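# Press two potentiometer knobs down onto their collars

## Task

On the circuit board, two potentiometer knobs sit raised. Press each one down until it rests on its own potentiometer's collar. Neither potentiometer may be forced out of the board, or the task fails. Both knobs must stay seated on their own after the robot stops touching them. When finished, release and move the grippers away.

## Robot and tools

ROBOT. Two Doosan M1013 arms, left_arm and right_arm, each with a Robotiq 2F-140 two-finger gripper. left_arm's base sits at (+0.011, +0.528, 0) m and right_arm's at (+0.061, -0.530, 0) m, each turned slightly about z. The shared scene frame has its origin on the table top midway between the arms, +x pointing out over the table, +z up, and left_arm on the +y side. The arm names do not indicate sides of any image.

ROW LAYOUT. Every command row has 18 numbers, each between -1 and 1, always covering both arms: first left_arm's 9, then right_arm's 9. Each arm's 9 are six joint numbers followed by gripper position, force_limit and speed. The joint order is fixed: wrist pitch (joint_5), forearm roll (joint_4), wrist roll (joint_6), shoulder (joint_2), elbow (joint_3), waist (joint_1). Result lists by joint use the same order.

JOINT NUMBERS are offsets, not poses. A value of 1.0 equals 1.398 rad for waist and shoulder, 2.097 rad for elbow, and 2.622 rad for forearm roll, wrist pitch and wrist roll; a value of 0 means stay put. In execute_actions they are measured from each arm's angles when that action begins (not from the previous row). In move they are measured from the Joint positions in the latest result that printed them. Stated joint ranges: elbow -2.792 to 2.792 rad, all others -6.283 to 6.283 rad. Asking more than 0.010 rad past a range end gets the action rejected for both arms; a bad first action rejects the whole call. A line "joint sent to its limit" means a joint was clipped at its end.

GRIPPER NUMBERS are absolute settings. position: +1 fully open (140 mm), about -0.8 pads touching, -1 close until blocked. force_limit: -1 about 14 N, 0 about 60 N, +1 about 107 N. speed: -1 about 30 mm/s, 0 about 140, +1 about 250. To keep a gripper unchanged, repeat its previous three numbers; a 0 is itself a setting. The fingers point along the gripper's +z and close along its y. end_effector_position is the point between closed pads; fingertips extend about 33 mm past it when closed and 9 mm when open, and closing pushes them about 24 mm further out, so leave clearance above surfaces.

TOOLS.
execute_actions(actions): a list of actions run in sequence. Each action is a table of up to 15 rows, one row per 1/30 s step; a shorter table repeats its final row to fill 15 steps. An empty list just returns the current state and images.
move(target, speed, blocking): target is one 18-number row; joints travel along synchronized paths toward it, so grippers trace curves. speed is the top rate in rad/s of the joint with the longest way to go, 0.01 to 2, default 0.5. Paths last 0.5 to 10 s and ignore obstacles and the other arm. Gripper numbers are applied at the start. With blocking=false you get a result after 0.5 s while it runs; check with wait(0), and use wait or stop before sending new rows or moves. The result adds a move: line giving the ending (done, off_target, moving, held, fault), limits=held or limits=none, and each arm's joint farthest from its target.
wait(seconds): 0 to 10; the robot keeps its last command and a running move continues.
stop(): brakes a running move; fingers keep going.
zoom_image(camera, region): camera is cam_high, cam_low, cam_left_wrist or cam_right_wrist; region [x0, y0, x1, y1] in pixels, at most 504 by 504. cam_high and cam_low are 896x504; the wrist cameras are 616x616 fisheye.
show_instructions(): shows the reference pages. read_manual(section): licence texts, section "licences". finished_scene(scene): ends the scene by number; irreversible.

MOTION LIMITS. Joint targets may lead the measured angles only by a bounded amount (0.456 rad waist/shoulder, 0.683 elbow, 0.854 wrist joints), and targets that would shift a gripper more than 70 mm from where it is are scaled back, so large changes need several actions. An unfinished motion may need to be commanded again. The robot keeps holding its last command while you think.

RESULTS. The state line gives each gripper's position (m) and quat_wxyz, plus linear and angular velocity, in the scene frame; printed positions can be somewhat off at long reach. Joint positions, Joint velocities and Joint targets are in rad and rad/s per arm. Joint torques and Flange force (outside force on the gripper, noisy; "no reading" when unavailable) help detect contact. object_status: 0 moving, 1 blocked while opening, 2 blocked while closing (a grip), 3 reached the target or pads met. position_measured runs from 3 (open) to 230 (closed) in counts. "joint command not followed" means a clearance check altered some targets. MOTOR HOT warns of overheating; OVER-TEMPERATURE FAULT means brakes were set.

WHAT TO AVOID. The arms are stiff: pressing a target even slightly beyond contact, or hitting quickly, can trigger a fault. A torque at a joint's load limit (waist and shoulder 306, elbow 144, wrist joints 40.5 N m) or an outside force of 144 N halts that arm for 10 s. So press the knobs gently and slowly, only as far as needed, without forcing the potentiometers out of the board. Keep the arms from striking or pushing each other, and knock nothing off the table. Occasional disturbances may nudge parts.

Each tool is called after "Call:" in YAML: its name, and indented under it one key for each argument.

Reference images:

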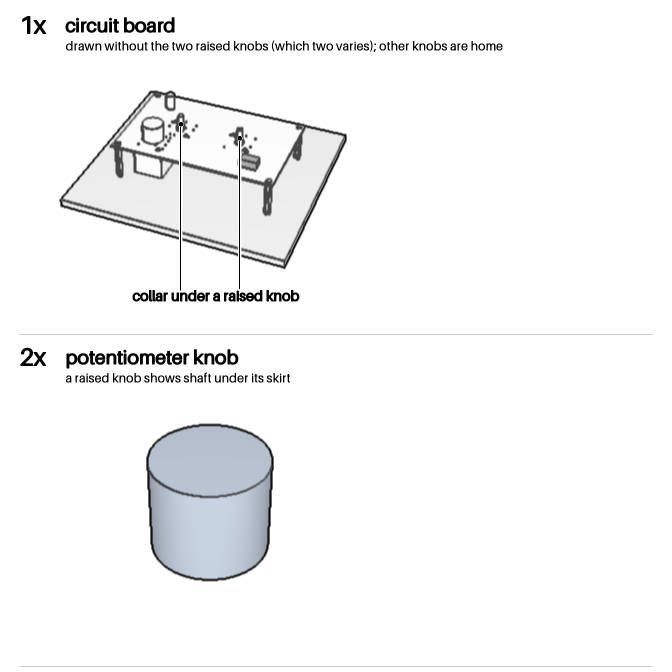

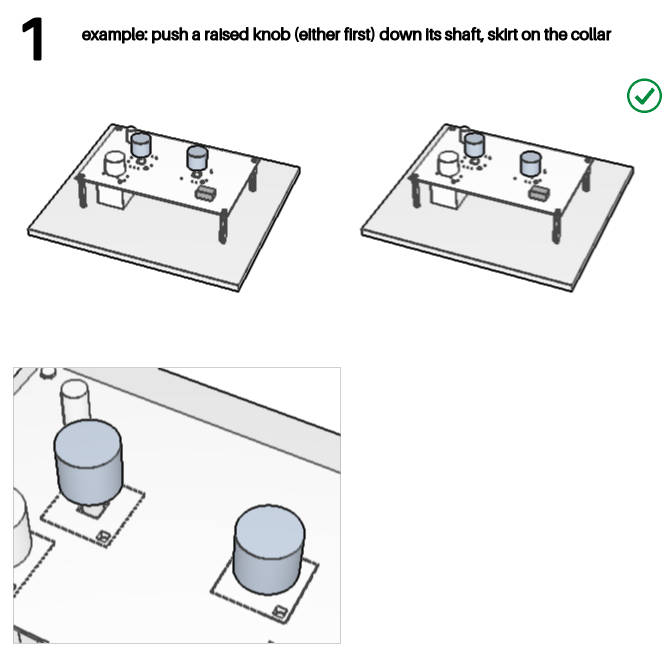

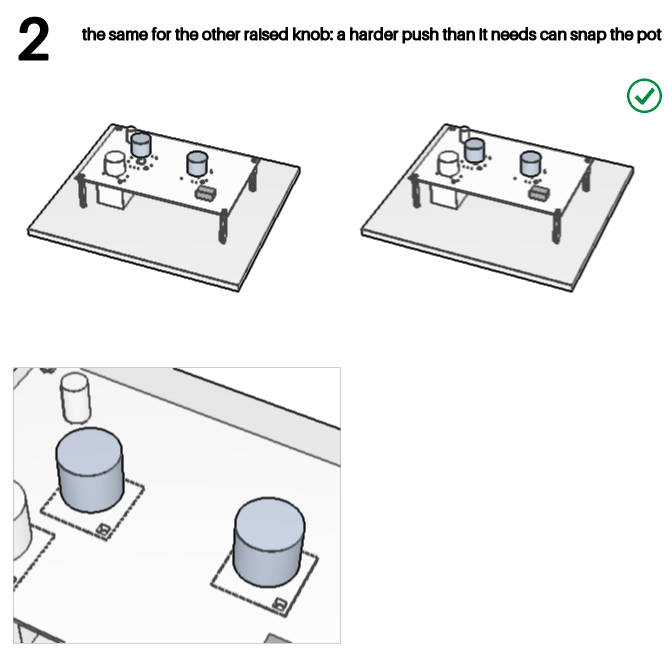

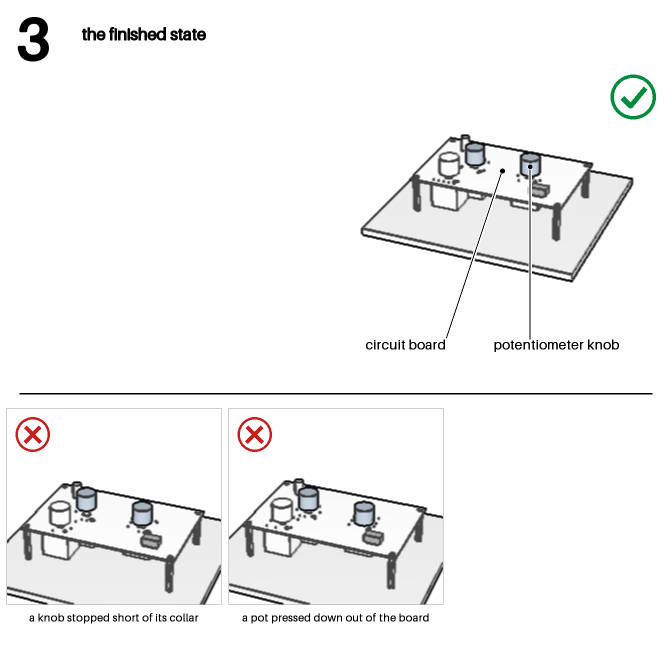

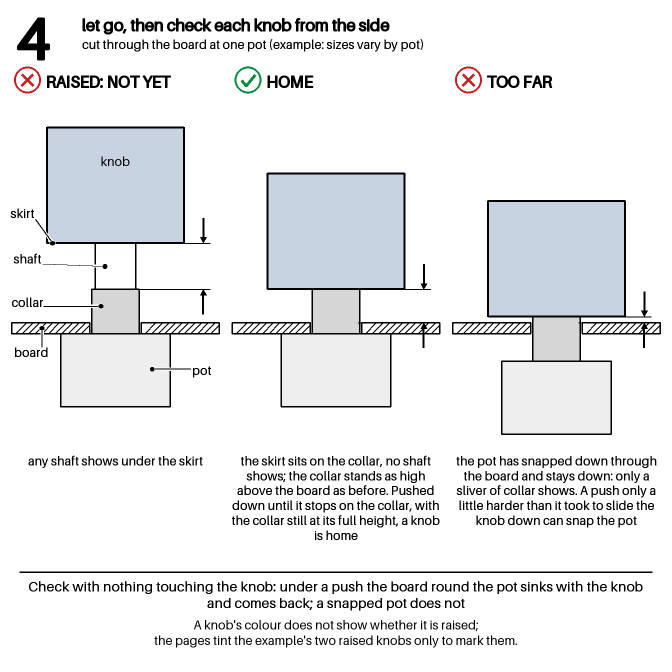

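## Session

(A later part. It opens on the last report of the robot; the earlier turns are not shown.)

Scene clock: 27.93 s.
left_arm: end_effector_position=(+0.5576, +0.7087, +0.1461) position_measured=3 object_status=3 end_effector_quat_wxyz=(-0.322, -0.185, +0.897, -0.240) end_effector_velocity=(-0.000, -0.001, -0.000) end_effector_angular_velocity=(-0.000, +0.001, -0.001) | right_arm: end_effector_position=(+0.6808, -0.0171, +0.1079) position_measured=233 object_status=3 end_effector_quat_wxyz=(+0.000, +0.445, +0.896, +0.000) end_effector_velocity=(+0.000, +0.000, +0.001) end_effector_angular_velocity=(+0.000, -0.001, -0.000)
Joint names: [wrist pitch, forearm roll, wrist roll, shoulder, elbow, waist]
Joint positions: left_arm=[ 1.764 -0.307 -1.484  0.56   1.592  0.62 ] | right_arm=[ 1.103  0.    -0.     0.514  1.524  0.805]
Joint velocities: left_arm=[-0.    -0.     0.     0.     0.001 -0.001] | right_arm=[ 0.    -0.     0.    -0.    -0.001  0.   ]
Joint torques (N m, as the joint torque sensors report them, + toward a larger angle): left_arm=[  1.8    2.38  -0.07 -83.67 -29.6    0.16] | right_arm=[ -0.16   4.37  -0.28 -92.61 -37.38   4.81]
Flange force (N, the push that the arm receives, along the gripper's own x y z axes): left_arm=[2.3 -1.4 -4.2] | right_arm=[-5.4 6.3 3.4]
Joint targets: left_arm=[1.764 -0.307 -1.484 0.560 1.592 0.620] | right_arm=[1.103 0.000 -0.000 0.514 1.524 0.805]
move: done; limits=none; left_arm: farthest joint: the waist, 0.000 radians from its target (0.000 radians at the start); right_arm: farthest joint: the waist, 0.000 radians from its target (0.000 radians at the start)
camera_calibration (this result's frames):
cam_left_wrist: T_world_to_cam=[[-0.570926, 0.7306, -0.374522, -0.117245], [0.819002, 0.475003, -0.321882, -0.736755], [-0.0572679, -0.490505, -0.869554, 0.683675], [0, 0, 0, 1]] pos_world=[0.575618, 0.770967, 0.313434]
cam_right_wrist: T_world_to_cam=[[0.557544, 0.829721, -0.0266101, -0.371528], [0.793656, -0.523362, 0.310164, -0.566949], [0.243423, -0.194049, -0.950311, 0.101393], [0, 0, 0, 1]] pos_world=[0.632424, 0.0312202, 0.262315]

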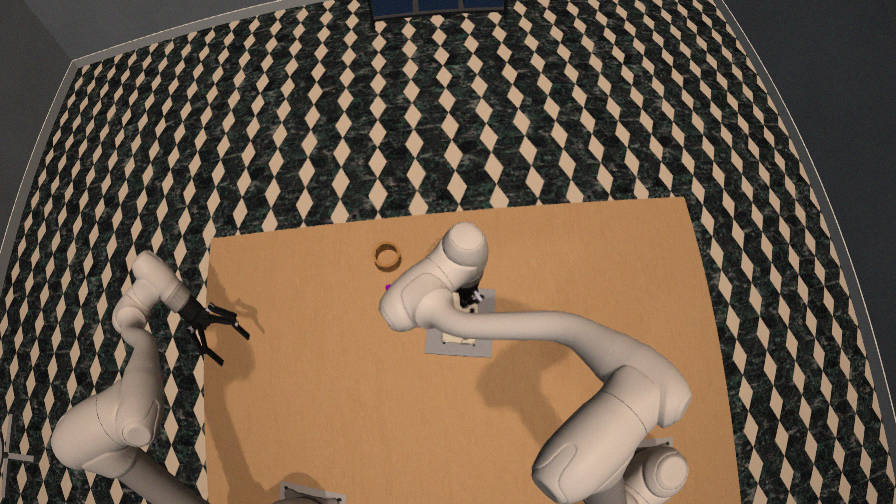

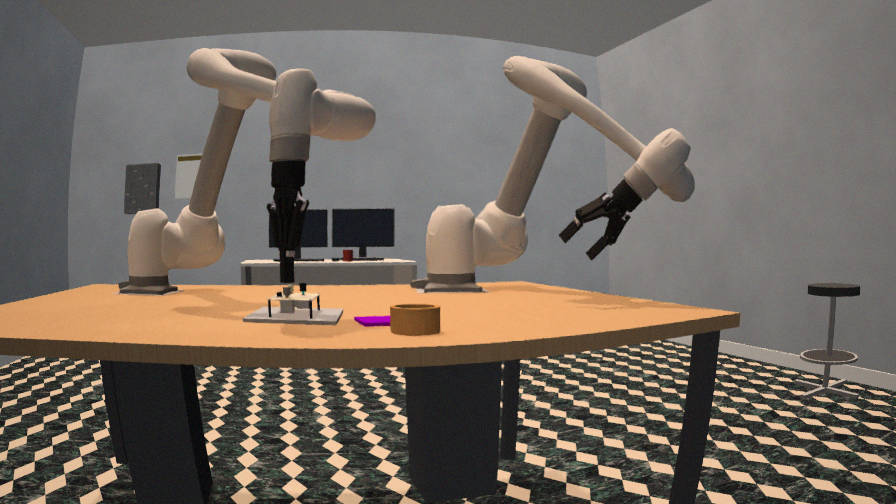

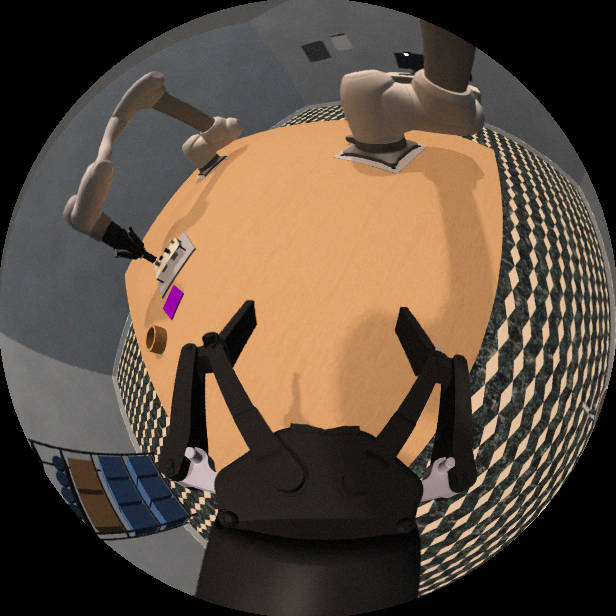

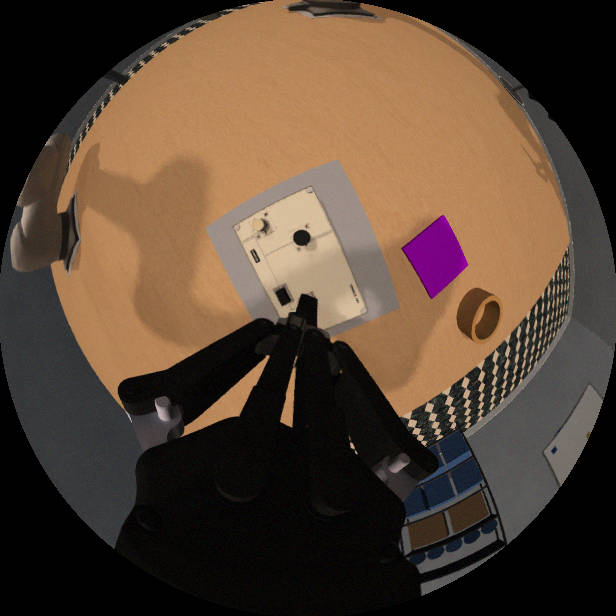

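Call:
move:
  target: [0,0,0,0,0,0,1,0,0,-0.00630,0,0,-0.02470,0.02434,0.06295,-1,0,1]
  speed: 0.2

Call:
zoom_image:
  camera: "cam_low"
  region: [260, 260, 330, 310]

Call:
zoom_image:
  camera: "cam_right_wrist"
  region: [200, 200, 440, 420]

Scene clock: 29.17 s.
left_arm: end_effector_position=(+0.5576, +0.7087, +0.1461) position_measured=3 object_status=3 end_effector_quat_wxyz=(-0.322, -0.185, +0.897, -0.240) end_effector_velocity=(+0.000, -0.001, +0.000) end_effector_angular_velocity=(-0.000, -0.000, -0.001) | right_arm: end_effector_position=(+0.6163, +0.0199, +0.1099) position_measured=233 object_status=3 end_effector_quat_wxyz=(+0.000, +0.405, +0.914, +0.000) end_effector_velocity=(-0.001, +0.000, -0.000) end_effector_angular_velocity=(-0.000, +0.001, +0.001)
Joint names: [wrist pitch, forearm roll, wrist roll, shoulder, elbow, waist]
Joint positions: left_arm=[ 1.764 -0.307 -1.484  0.56   1.592  0.62 ] | right_arm=[ 1.086  0.    -0.     0.48   1.575  0.893]
Joint velocities: left_arm=[ 0.001  0.    -0.    -0.    -0.    -0.001] | right_arm=[ 0.     0.     0.    -0.     0.001  0.001]
Joint torques (N m, as the joint torque sensors report them, + toward a larger angle): left_arm=[  1.68   2.36   0.15 -84.4  -29.56  -1.17] | right_arm=[ -0.27   4.     0.49 -87.83 -36.56   3.17]
Flange force (N, the push that the arm receives, along the gripper's own x y z axes): left_arm=[1.2 0.0 -5.1] | right_arm=[-4.6 5.6 1.7]
Joint targets: left_arm=[1.764 -0.307 -1.484 0.560 1.592 0.620] | right_arm=[1.086 0.000 -0.000 0.480 1.575 0.893]
move: done; limits=none; left_arm: farthest joint: the waist, 0.000 radians from its target (0.000 radians at the start); right_arm: farthest joint: the waist, 0.000 radians from its target (0.088 radians at the start)
camera_calibration (this result's frames):
cam_left_wrist: T_world_to_cam=[[-0.570926, 0.7306, -0.374522, -0.117245], [0.819002, 0.475003, -0.321882, -0.736755], [-0.0572679, -0.490505, -0.869554, 0.683675], [0, 0, 0, 1]] pos_world=[0.575618, 0.770967, 0.313434]
cam_right_wrist: T_world_to_cam=[[0.48254, 0.87547, -0.0266109, -0.320929], [0.836543, -0.451657, 0.310163, -0.524879], [0.25952, -0.171927, -0.950311, 0.115802], [0, 0, 0, 1]] pos_world=[0.563892, 0.0638079, 0.264306]

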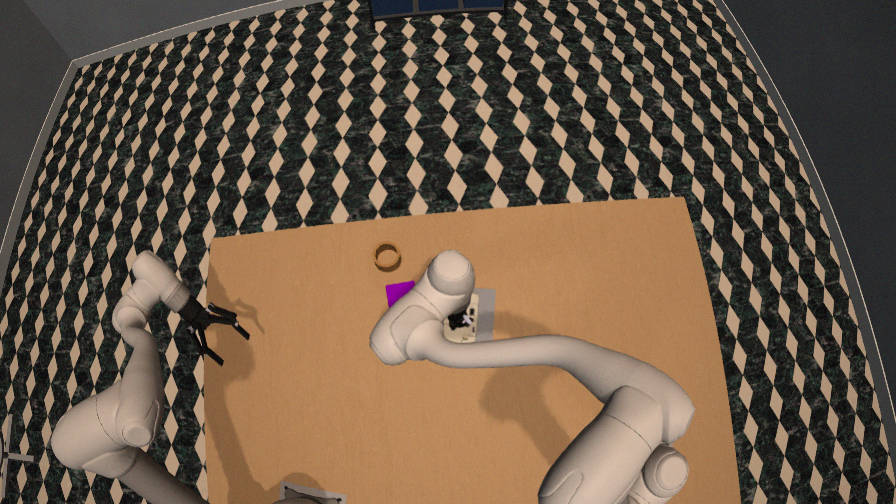

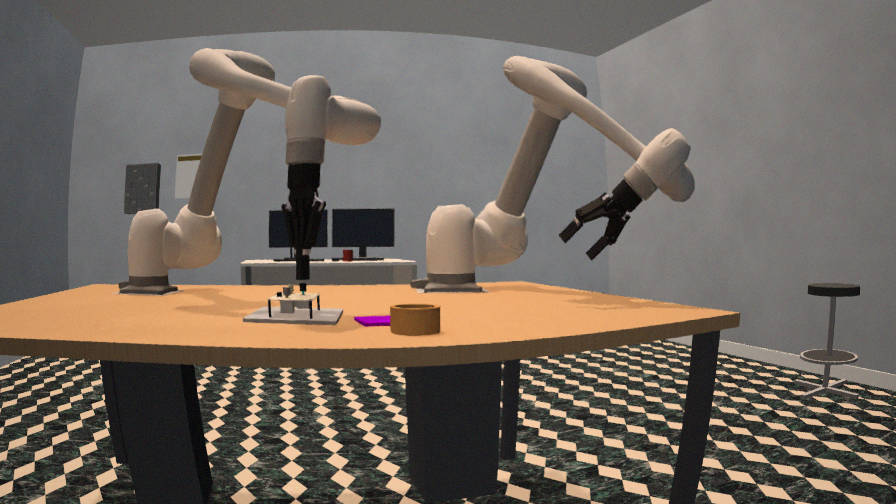

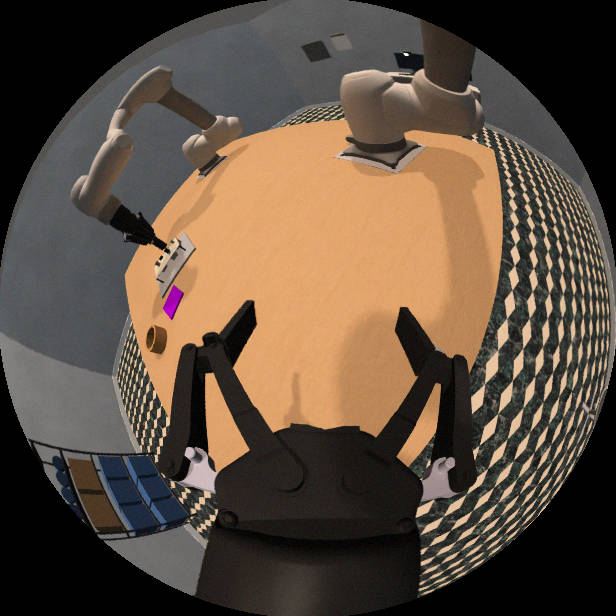

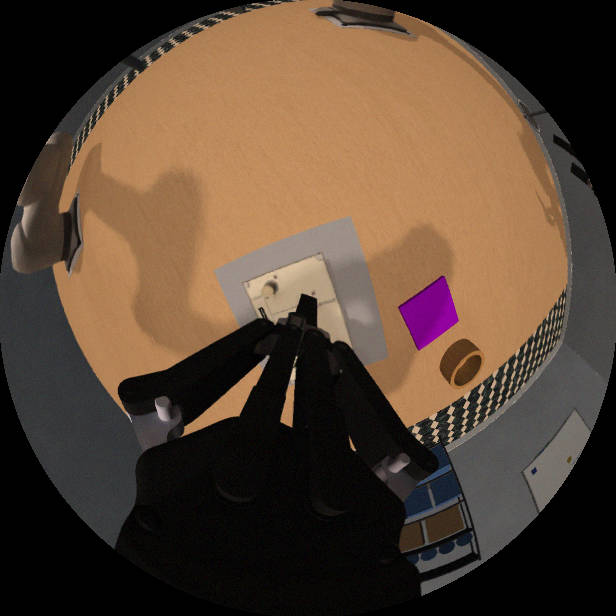

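Region (260, 260, 330, 310) of cam_low's 896x504 image, scaled by 7.200, with more detail than that image has; it fills the top 360 rows of this view, and the rest is white.

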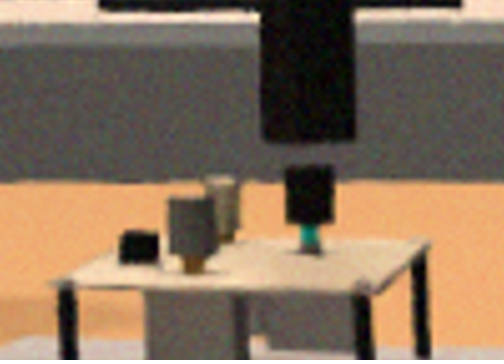

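Region (200, 200, 440, 420) of cam_right_wrist's 616x616 image, scaled by 2.100, with more detail than that image has; it fills the top 462 rows of this view, and the rest is white.

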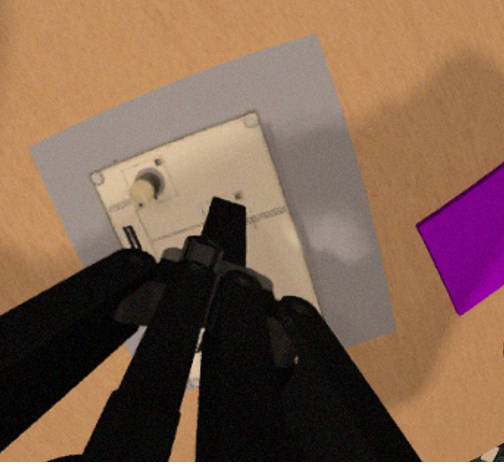

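Call:
move:
  target: [0,0,0,0,0,0,1,0,0,-0.00363114,0,0,0.00322242,0.0023919,0,-1,0,1]
  speed: 0.02

Call:
move:
  target: [0,0,0,0,0,0,1,0,0,-0.00121038,0,0,0.00107414,0.0007973,0,-1,0,1]
  speed: 0.01

Call:
zoom_image:
  camera: "cam_low"
  region: [280, 274, 322, 300]

Scene clock: 30.50 s.
left_arm: end_effector_position=(+0.5576, +0.7087, +0.1461) position_measured=3 object_status=3 end_effector_quat_wxyz=(-0.322, -0.185, +0.897, -0.240) end_effector_velocity=(-0.000, -0.000, -0.000) end_effector_angular_velocity=(+0.000, -0.000, +0.001) | right_arm: end_effector_position=(+0.6162, +0.0200, +0.1039) position_measured=233 object_status=3 end_effector_quat_wxyz=(+0.000, +0.405, +0.914, +0.000) end_effector_velocity=(-0.000, -0.000, -0.001) end_effector_angular_velocity=(-0.000, +0.000, +0.001)
Joint names: [wrist pitch, forearm roll, wrist roll, shoulder, elbow, waist]
Joint positions: left_arm=[ 1.764 -0.307 -1.484  0.56   1.592  0.62 ] | right_arm=[ 1.077  0.    -0.     0.484  1.58   0.893]
Joint velocities: left_arm=[-0.001 -0.    -0.    -0.     0.001  0.   ] | right_arm=[-0.001 -0.    -0.     0.001  0.001  0.   ]
Joint torques (N m, as the joint torque sensors report them, + toward a larger angle): left_arm=[  1.71   2.43  -0.06 -83.56 -29.64  -0.89] | right_arm=[  0.13   3.75  -0.06 -85.4  -36.51   3.75]
Flange force (N, the push that the arm receives, along the gripper's own x y z axes): left_arm=[2.7 -0.1 -4.8] | right_arm=[-4.7 1.0 0.5]
Joint targets: left_arm=[1.764 -0.307 -1.484 0.560 1.592 0.620] | right_arm=[1.077 0.000 -0.000 0.484 1.580 0.893]
move: done; limits=none; left_arm: farthest joint: the waist, 0.000 radians from its target (0.000 radians at the start); right_arm: farthest joint: the shoulder, 0.001 radians from its target (0.005 radians at the start)
camera_calibration (this result's frames):
cam_left_wrist: T_world_to_cam=[[-0.570926, 0.7306, -0.374522, -0.117245], [0.819002, 0.475003, -0.321882, -0.736755], [-0.057268, -0.490505, -0.869554, 0.683675], [0, 0, 0, 1]] pos_world=[0.575618, 0.770967, 0.313434]
cam_right_wrist: T_world_to_cam=[[0.482455, 0.875516, -0.0266017, -0.321036], [0.836585, -0.451578, 0.310167, -0.522994], [0.259543, -0.171896, -0.95031, 0.110187], [0, 0, 0, 1]] pos_world=[0.563816, 0.0638403, 0.258387]

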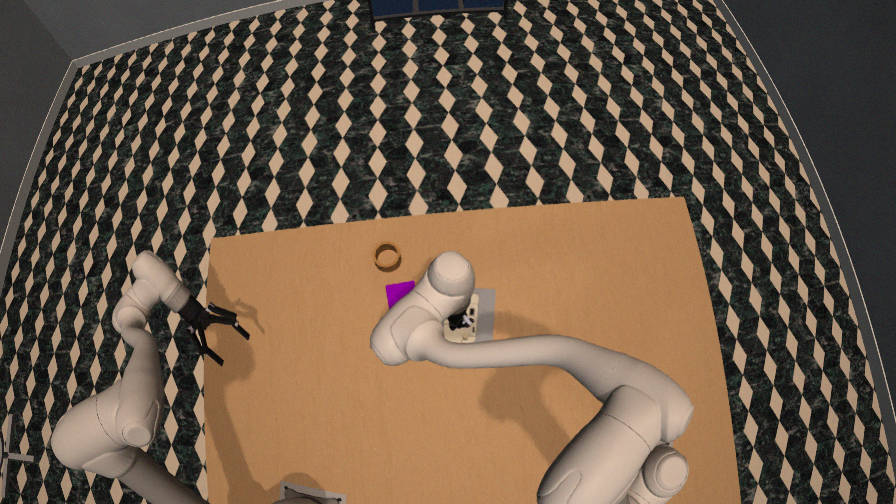

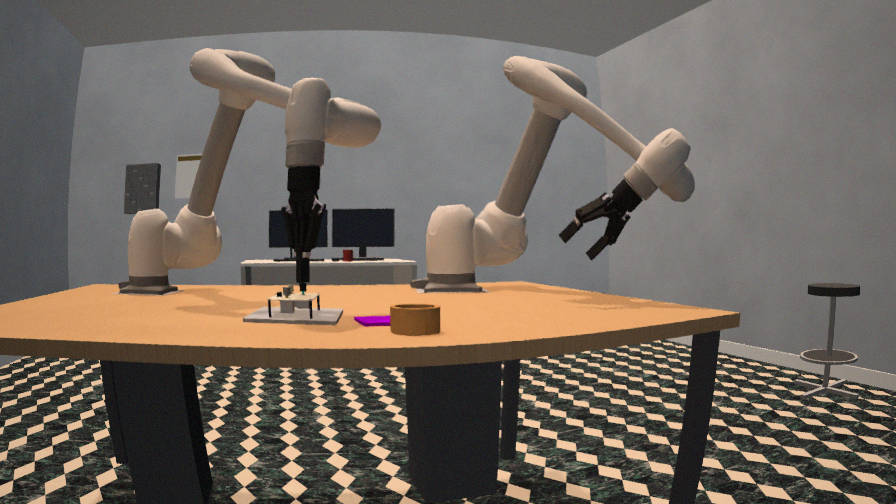

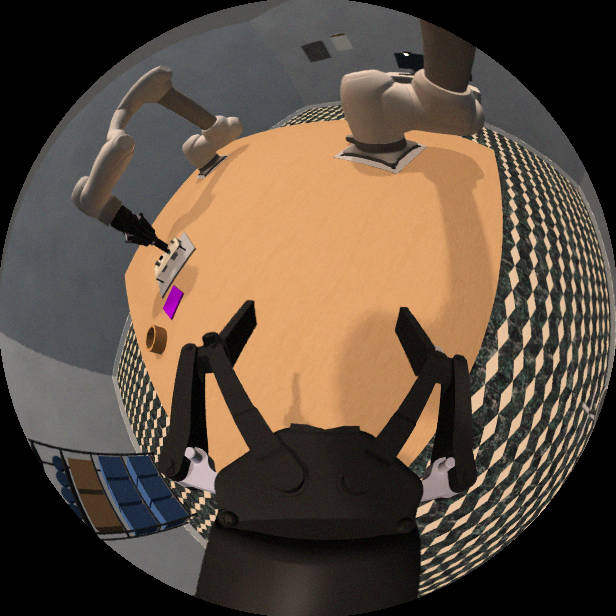

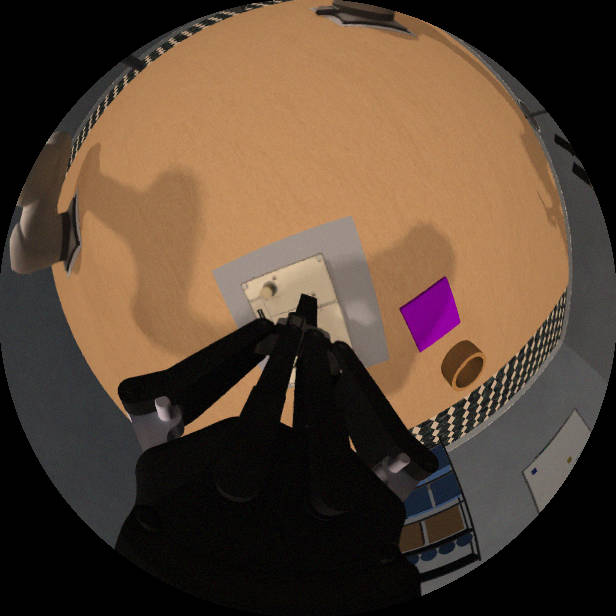

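Scene clock: 31.20 s.
left_arm: end_effector_position=(+0.5576, +0.7087, +0.1461) position_measured=3 object_status=3 end_effector_quat_wxyz=(-0.322, -0.185, +0.897, -0.240) end_effector_velocity=(-0.001, -0.000, -0.001) end_effector_angular_velocity=(-0.002, +0.003, +0.000) | right_arm: end_effector_position=(+0.6162, +0.0200, +0.1020) position_measured=233 object_status=3 end_effector_quat_wxyz=(+0.000, +0.405, +0.914, +0.000) end_effector_velocity=(-0.000, -0.001, -0.000) end_effector_angular_velocity=(-0.001, +0.000, +0.000)
Joint names: [wrist pitch, forearm roll, wrist roll, shoulder, elbow, waist]
Joint positions: left_arm=[ 1.764 -0.307 -1.484  0.56   1.592  0.62 ] | right_arm=[ 1.074  0.    -0.     0.485  1.582  0.893]
Joint velocities: left_arm=[ 0.001 -0.     0.     0.     0.002  0.001] | right_arm=[ 0.001 -0.001  0.     0.     0.    -0.   ]
Joint torques (N m, as the joint torque sensors report them, + toward a larger angle): left_arm=[  1.65   2.4    0.02 -85.25 -29.81  -0.34] | right_arm=[ -0.3    3.96   0.15 -86.31 -35.97   2.2 ]
Flange force (N, the push that the arm receives, along the gripper's own x y z axes): left_arm=[0.2 -0.5 -4.6] | right_arm=[-2.8 3.6 0.0]
Joint targets: left_arm=[1.764 -0.307 -1.484 0.560 1.592 0.620] | right_arm=[1.074 0.000 -0.000 0.485 1.582 0.893]
move: done; limits=none; left_arm: farthest joint: the waist, 0.000 radians from its target (0.000 radians at the start); right_arm: farthest joint: the waist, 0.000 radians from its target (0.000 radians at the start)
camera_calibration (this result's frames):
cam_left_wrist: T_world_to_cam=[[-0.570926, 0.7306, -0.374522, -0.117245], [0.819002, 0.475003, -0.321882, -0.736755], [-0.0572679, -0.490505, -0.869554, 0.683675], [0, 0, 0, 1]] pos_world=[0.575618, 0.770967, 0.313434]
cam_right_wrist: T_world_to_cam=[[0.482456, 0.875517, -0.0265723, -0.321082], [0.836578, -0.451584, 0.310177, -0.522382], [0.259565, -0.171876, -0.950307, 0.108318], [0, 0, 0, 1]] pos_world=[0.563806, 0.0638309, 0.256435]

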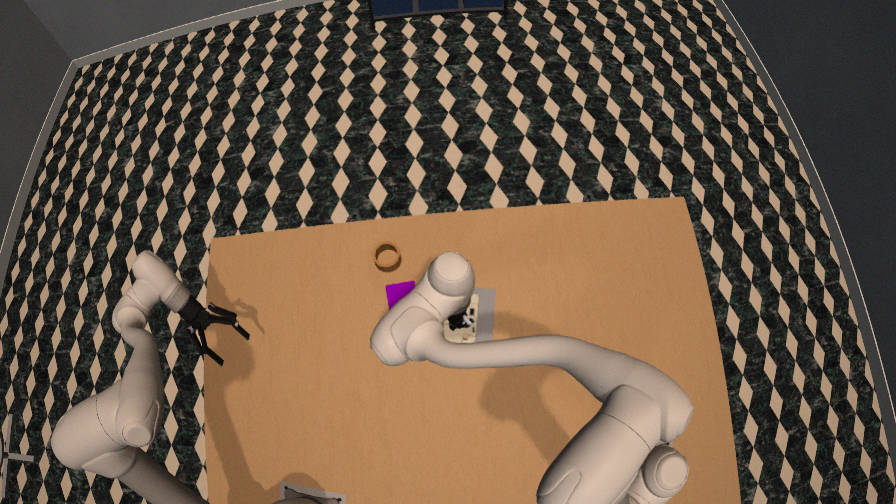

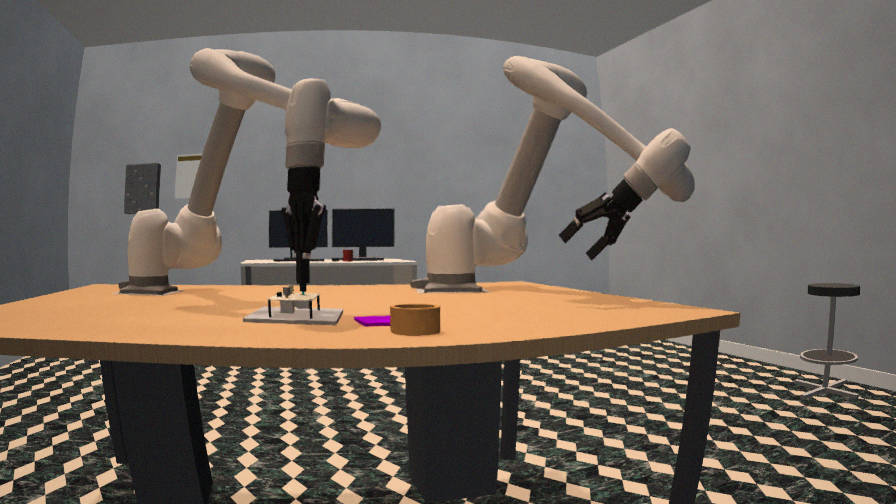

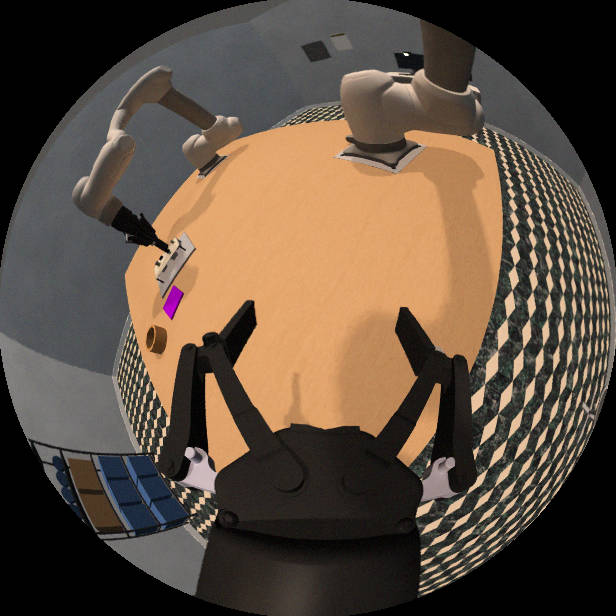

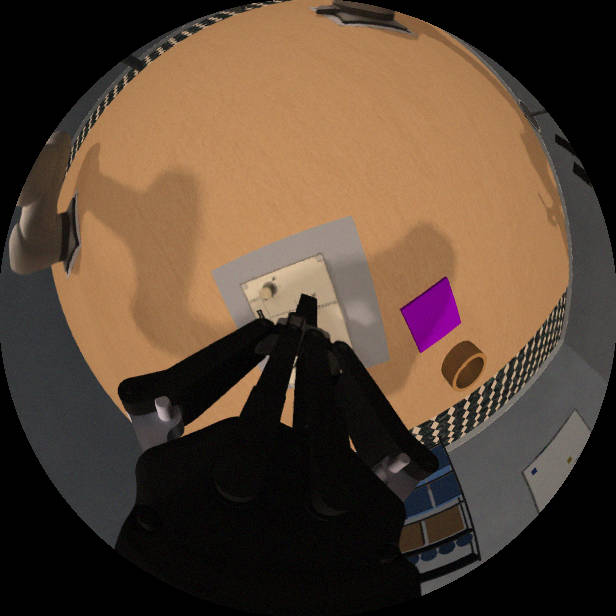

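Region (280, 274, 322, 300) of cam_low's 896x504 image, scaled by 12.000, with more detail than that image has; it fills the top 312 rows of this view, and the rest is white.

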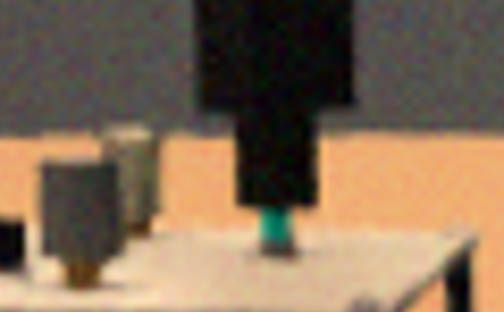

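Call:
move:
  target: [0,0,0,0,0,0,1,0,0,-0.00121038,0,0,0.00107414,0.0007973,0,-1,0,1]
  speed: 0.01

Call:
move:
  target: [0,0,0,0,0,0,1,0,0,-0.00121038,0,0,0.00107414,0.0007973,0,-1,0,1]
  speed: 0.01

Call:
zoom_image:
  camera: "cam_low"
  region: [280, 274, 322, 300]

Scene clock: 32.40 s.
left_arm: end_effector_position=(+0.5576, +0.7087, +0.1461) position_measured=3 object_status=3 end_effector_quat_wxyz=(-0.322, -0.185, +0.897, -0.240) end_effector_velocity=(-0.001, -0.001, -0.000) end_effector_angular_velocity=(-0.001, +0.003, -0.001) | right_arm: end_effector_position=(+0.6162, +0.0200, +0.1000) position_measured=233 object_status=3 end_effector_quat_wxyz=(+0.000, +0.405, +0.914, +0.000) end_effector_velocity=(+0.000, -0.000, -0.000) end_effector_angular_velocity=(-0.001, -0.000, +0.000)
Joint names: [wrist pitch, forearm roll, wrist roll, shoulder, elbow, waist]
Joint positions: left_arm=[ 1.764 -0.307 -1.484  0.56   1.592  0.62 ] | right_arm=[ 1.071  0.    -0.     0.487  1.584  0.893]
Joint velocities: left_arm=[ 0.001  0.     0.    -0.     0.003 -0.   ] | right_arm=[-0.    -0.001  0.     0.     0.    -0.   ]
Joint torques (N m, as the joint torque sensors report them, + toward a larger angle): left_arm=[  1.82   2.3    0.13 -84.49 -29.72  -1.82] | right_arm=[ -0.3    4.05  -0.01 -78.06 -32.59   4.57]
Flange force (N, the push that the arm receives, along the gripper's own x y z axes): left_arm=[1.5 0.9 -4.7] | right_arm=[-5.9 -0.7 -9.1]
Joint targets: left_arm=[1.764 -0.307 -1.484 0.560 1.592 0.620] | right_arm=[1.071 0.000 -0.000 0.487 1.584 0.893]
move: done; limits=none; left_arm: farthest joint: the waist, 0.000 radians from its target (0.000 radians at the start); right_arm: farthest joint: the waist, 0.000 radians from its target (0.000 radians at the start)
camera_calibration (this result's frames):
cam_left_wrist: T_world_to_cam=[[-0.570926, 0.7306, -0.374522, -0.117245], [0.819002, 0.475003, -0.321882, -0.736755], [-0.0572679, -0.490506, -0.869554, 0.683675], [0, 0, 0, 1]] pos_world=[0.575618, 0.770967, 0.313434]
cam_right_wrist: T_world_to_cam=[[0.482457, 0.875518, -0.026528, -0.32113], [0.836567, -0.451594, 0.310191, -0.521772], [0.259598, -0.171846, -0.950304, 0.106453], [0, 0, 0, 1]] pos_world=[0.563793, 0.0638195, 0.254492]

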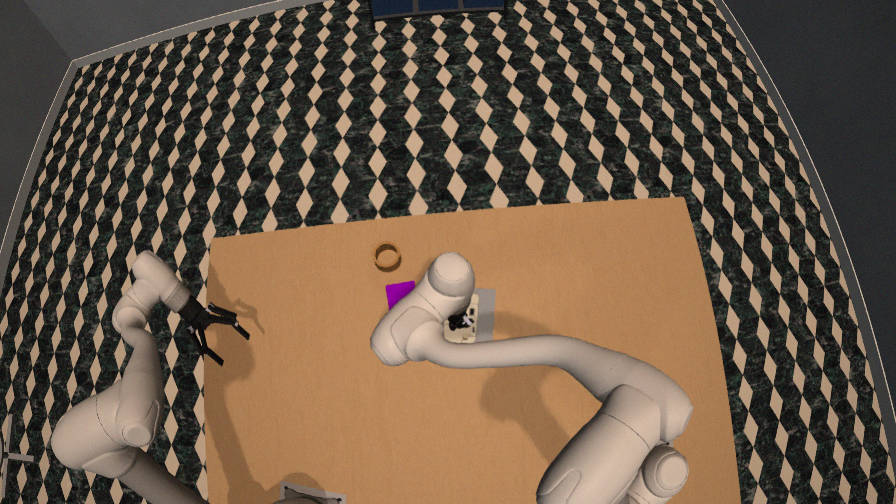

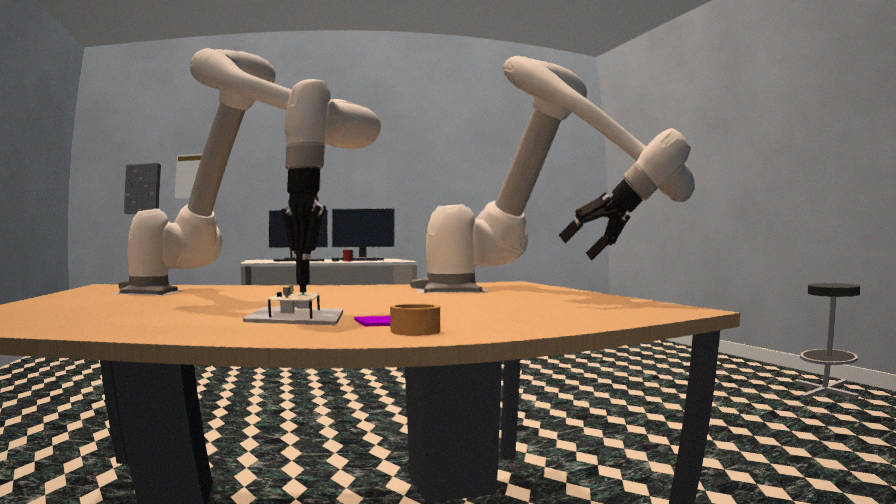

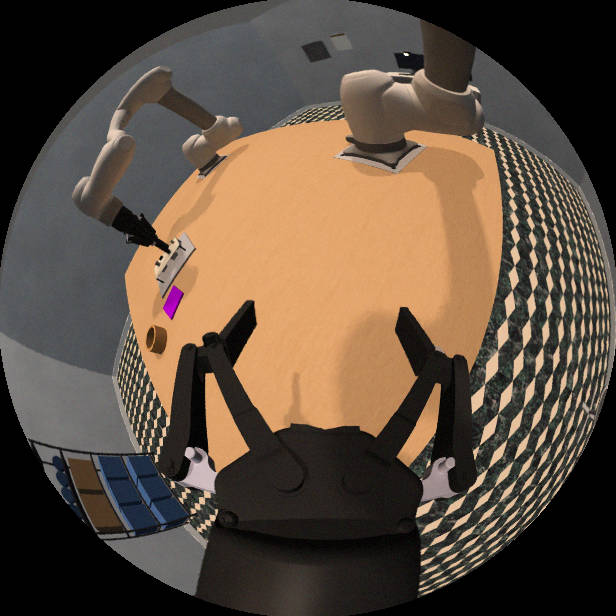

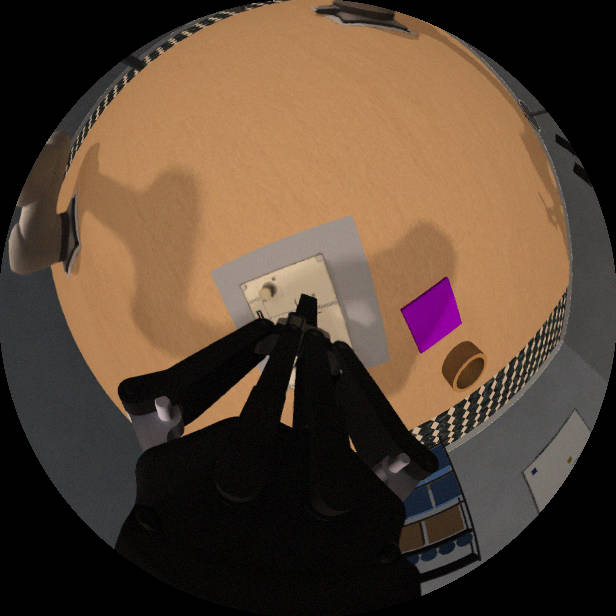

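Scene clock: 33.10 s.
left_arm: end_effector_position=(+0.5576, +0.7087, +0.1461) position_measured=3 object_status=3 end_effector_quat_wxyz=(-0.322, -0.185, +0.897, -0.240) end_effector_velocity=(-0.000, -0.001, -0.000) end_effector_angular_velocity=(-0.000, +0.001, -0.001) | right_arm: end_effector_position=(+0.6162, +0.0199, +0.0981) position_measured=233 object_status=3 end_effector_quat_wxyz=(+0.000, +0.405, +0.914, +0.000) end_effector_velocity=(+0.001, +0.000, +0.000) end_effector_angular_velocity=(+0.000, -0.001, +0.001)
Joint names: [wrist pitch, forearm roll, wrist roll, shoulder, elbow, waist]
Joint positions: left_arm=[ 1.764 -0.307 -1.484  0.56   1.592  0.62 ] | right_arm=[ 1.068  0.    -0.     0.488  1.585  0.893]
Joint velocities: left_arm=[ 0.     0.    -0.     0.     0.    -0.001] | right_arm=[-0.001 -0.001 -0.001  0.    -0.    -0.   ]
Joint torques (N m, as the joint torque sensors report them, + toward a larger angle): left_arm=[  1.69   2.47   0.01 -84.99 -29.32  -1.76] | right_arm=[ -0.38   4.09  -0.19 -75.27 -29.42   3.56]
Flange force (N, the push that the arm receives, along the gripper's own x y z axes): left_arm=[0.1 0.8 -5.9] | right_arm=[-4.2 2.5 -14.0]
Joint targets: left_arm=[1.764 -0.307 -1.484 0.560 1.592 0.620] | right_arm=[1.068 0.000 -0.000 0.488 1.585 0.893]
move: done; limits=none; left_arm: farthest joint: the waist, 0.000 radians from its target (0.000 radians at the start); right_arm: farthest joint: the waist, 0.000 radians from its target (0.000 radians at the start)
camera_calibration (this result's frames):
cam_left_wrist: T_world_to_cam=[[-0.570926, 0.7306, -0.374522, -0.117245], [0.819002, 0.475003, -0.321882, -0.736755], [-0.057268, -0.490505, -0.869554, 0.683675], [0, 0, 0, 1]] pos_world=[0.575618, 0.770967, 0.313434]
cam_right_wrist: T_world_to_cam=[[0.482457, 0.875518, -0.0265165, -0.321159], [0.836564, -0.451597, 0.310195, -0.521153], [0.259607, -0.171839, -0.950303, 0.104584], [0, 0, 0, 1]] pos_world=[0.563773, 0.0638011, 0.25253]

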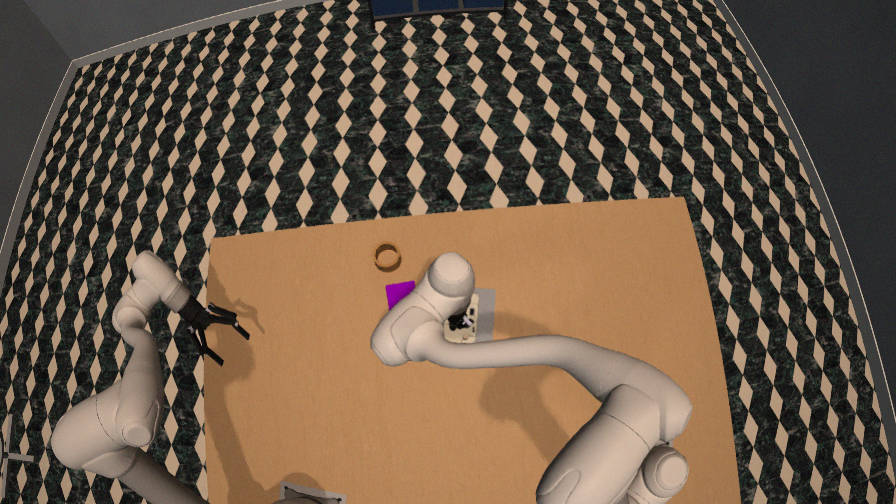

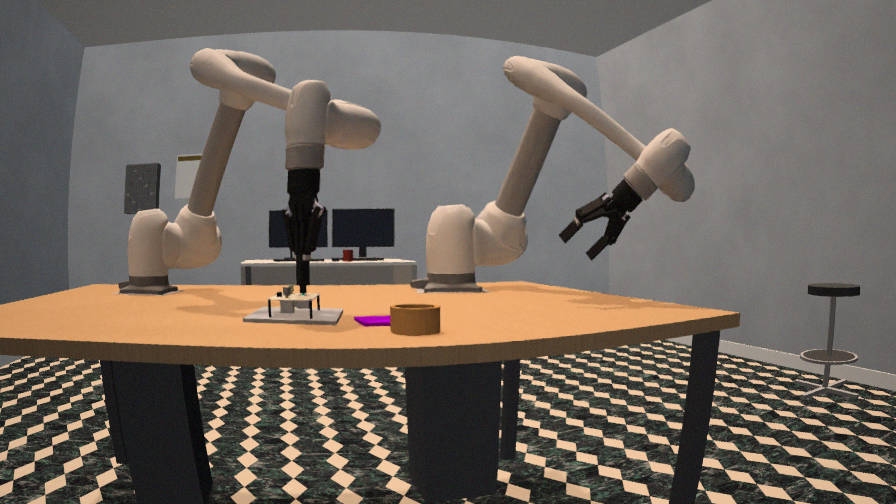

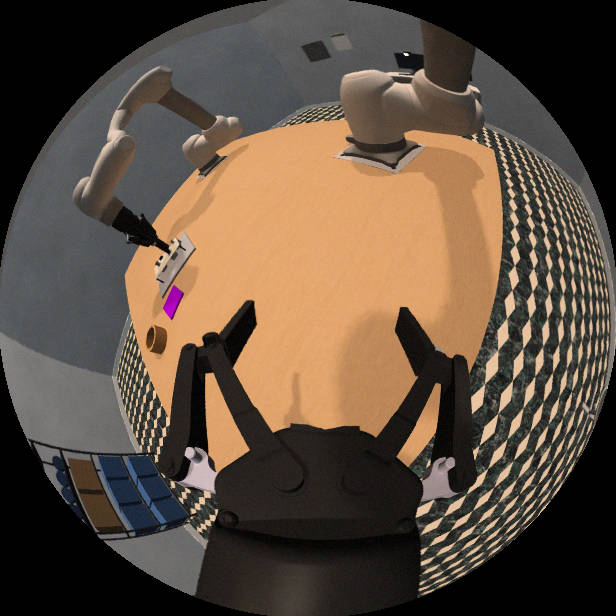

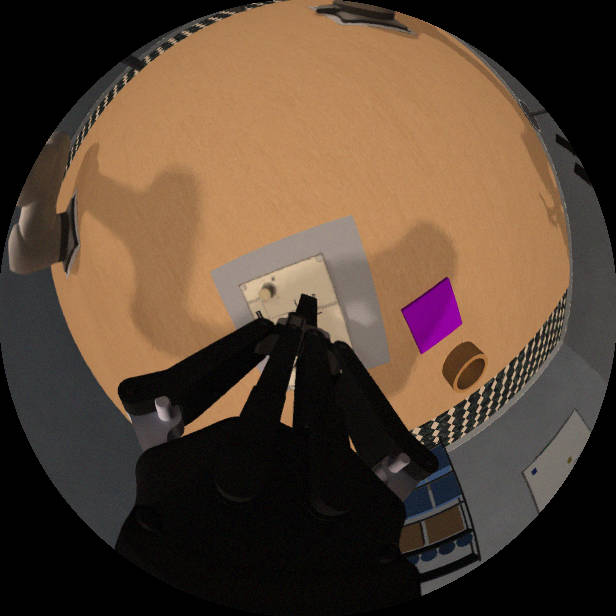

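Region (280, 274, 322, 300) of cam_low's 896x504 image, scaled by 12.000, with more detail than that image has; it fills the top 312 rows of this view, and the rest is white.

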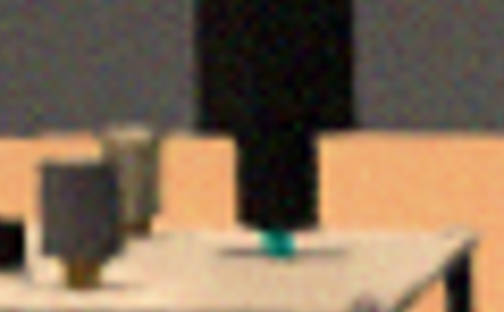

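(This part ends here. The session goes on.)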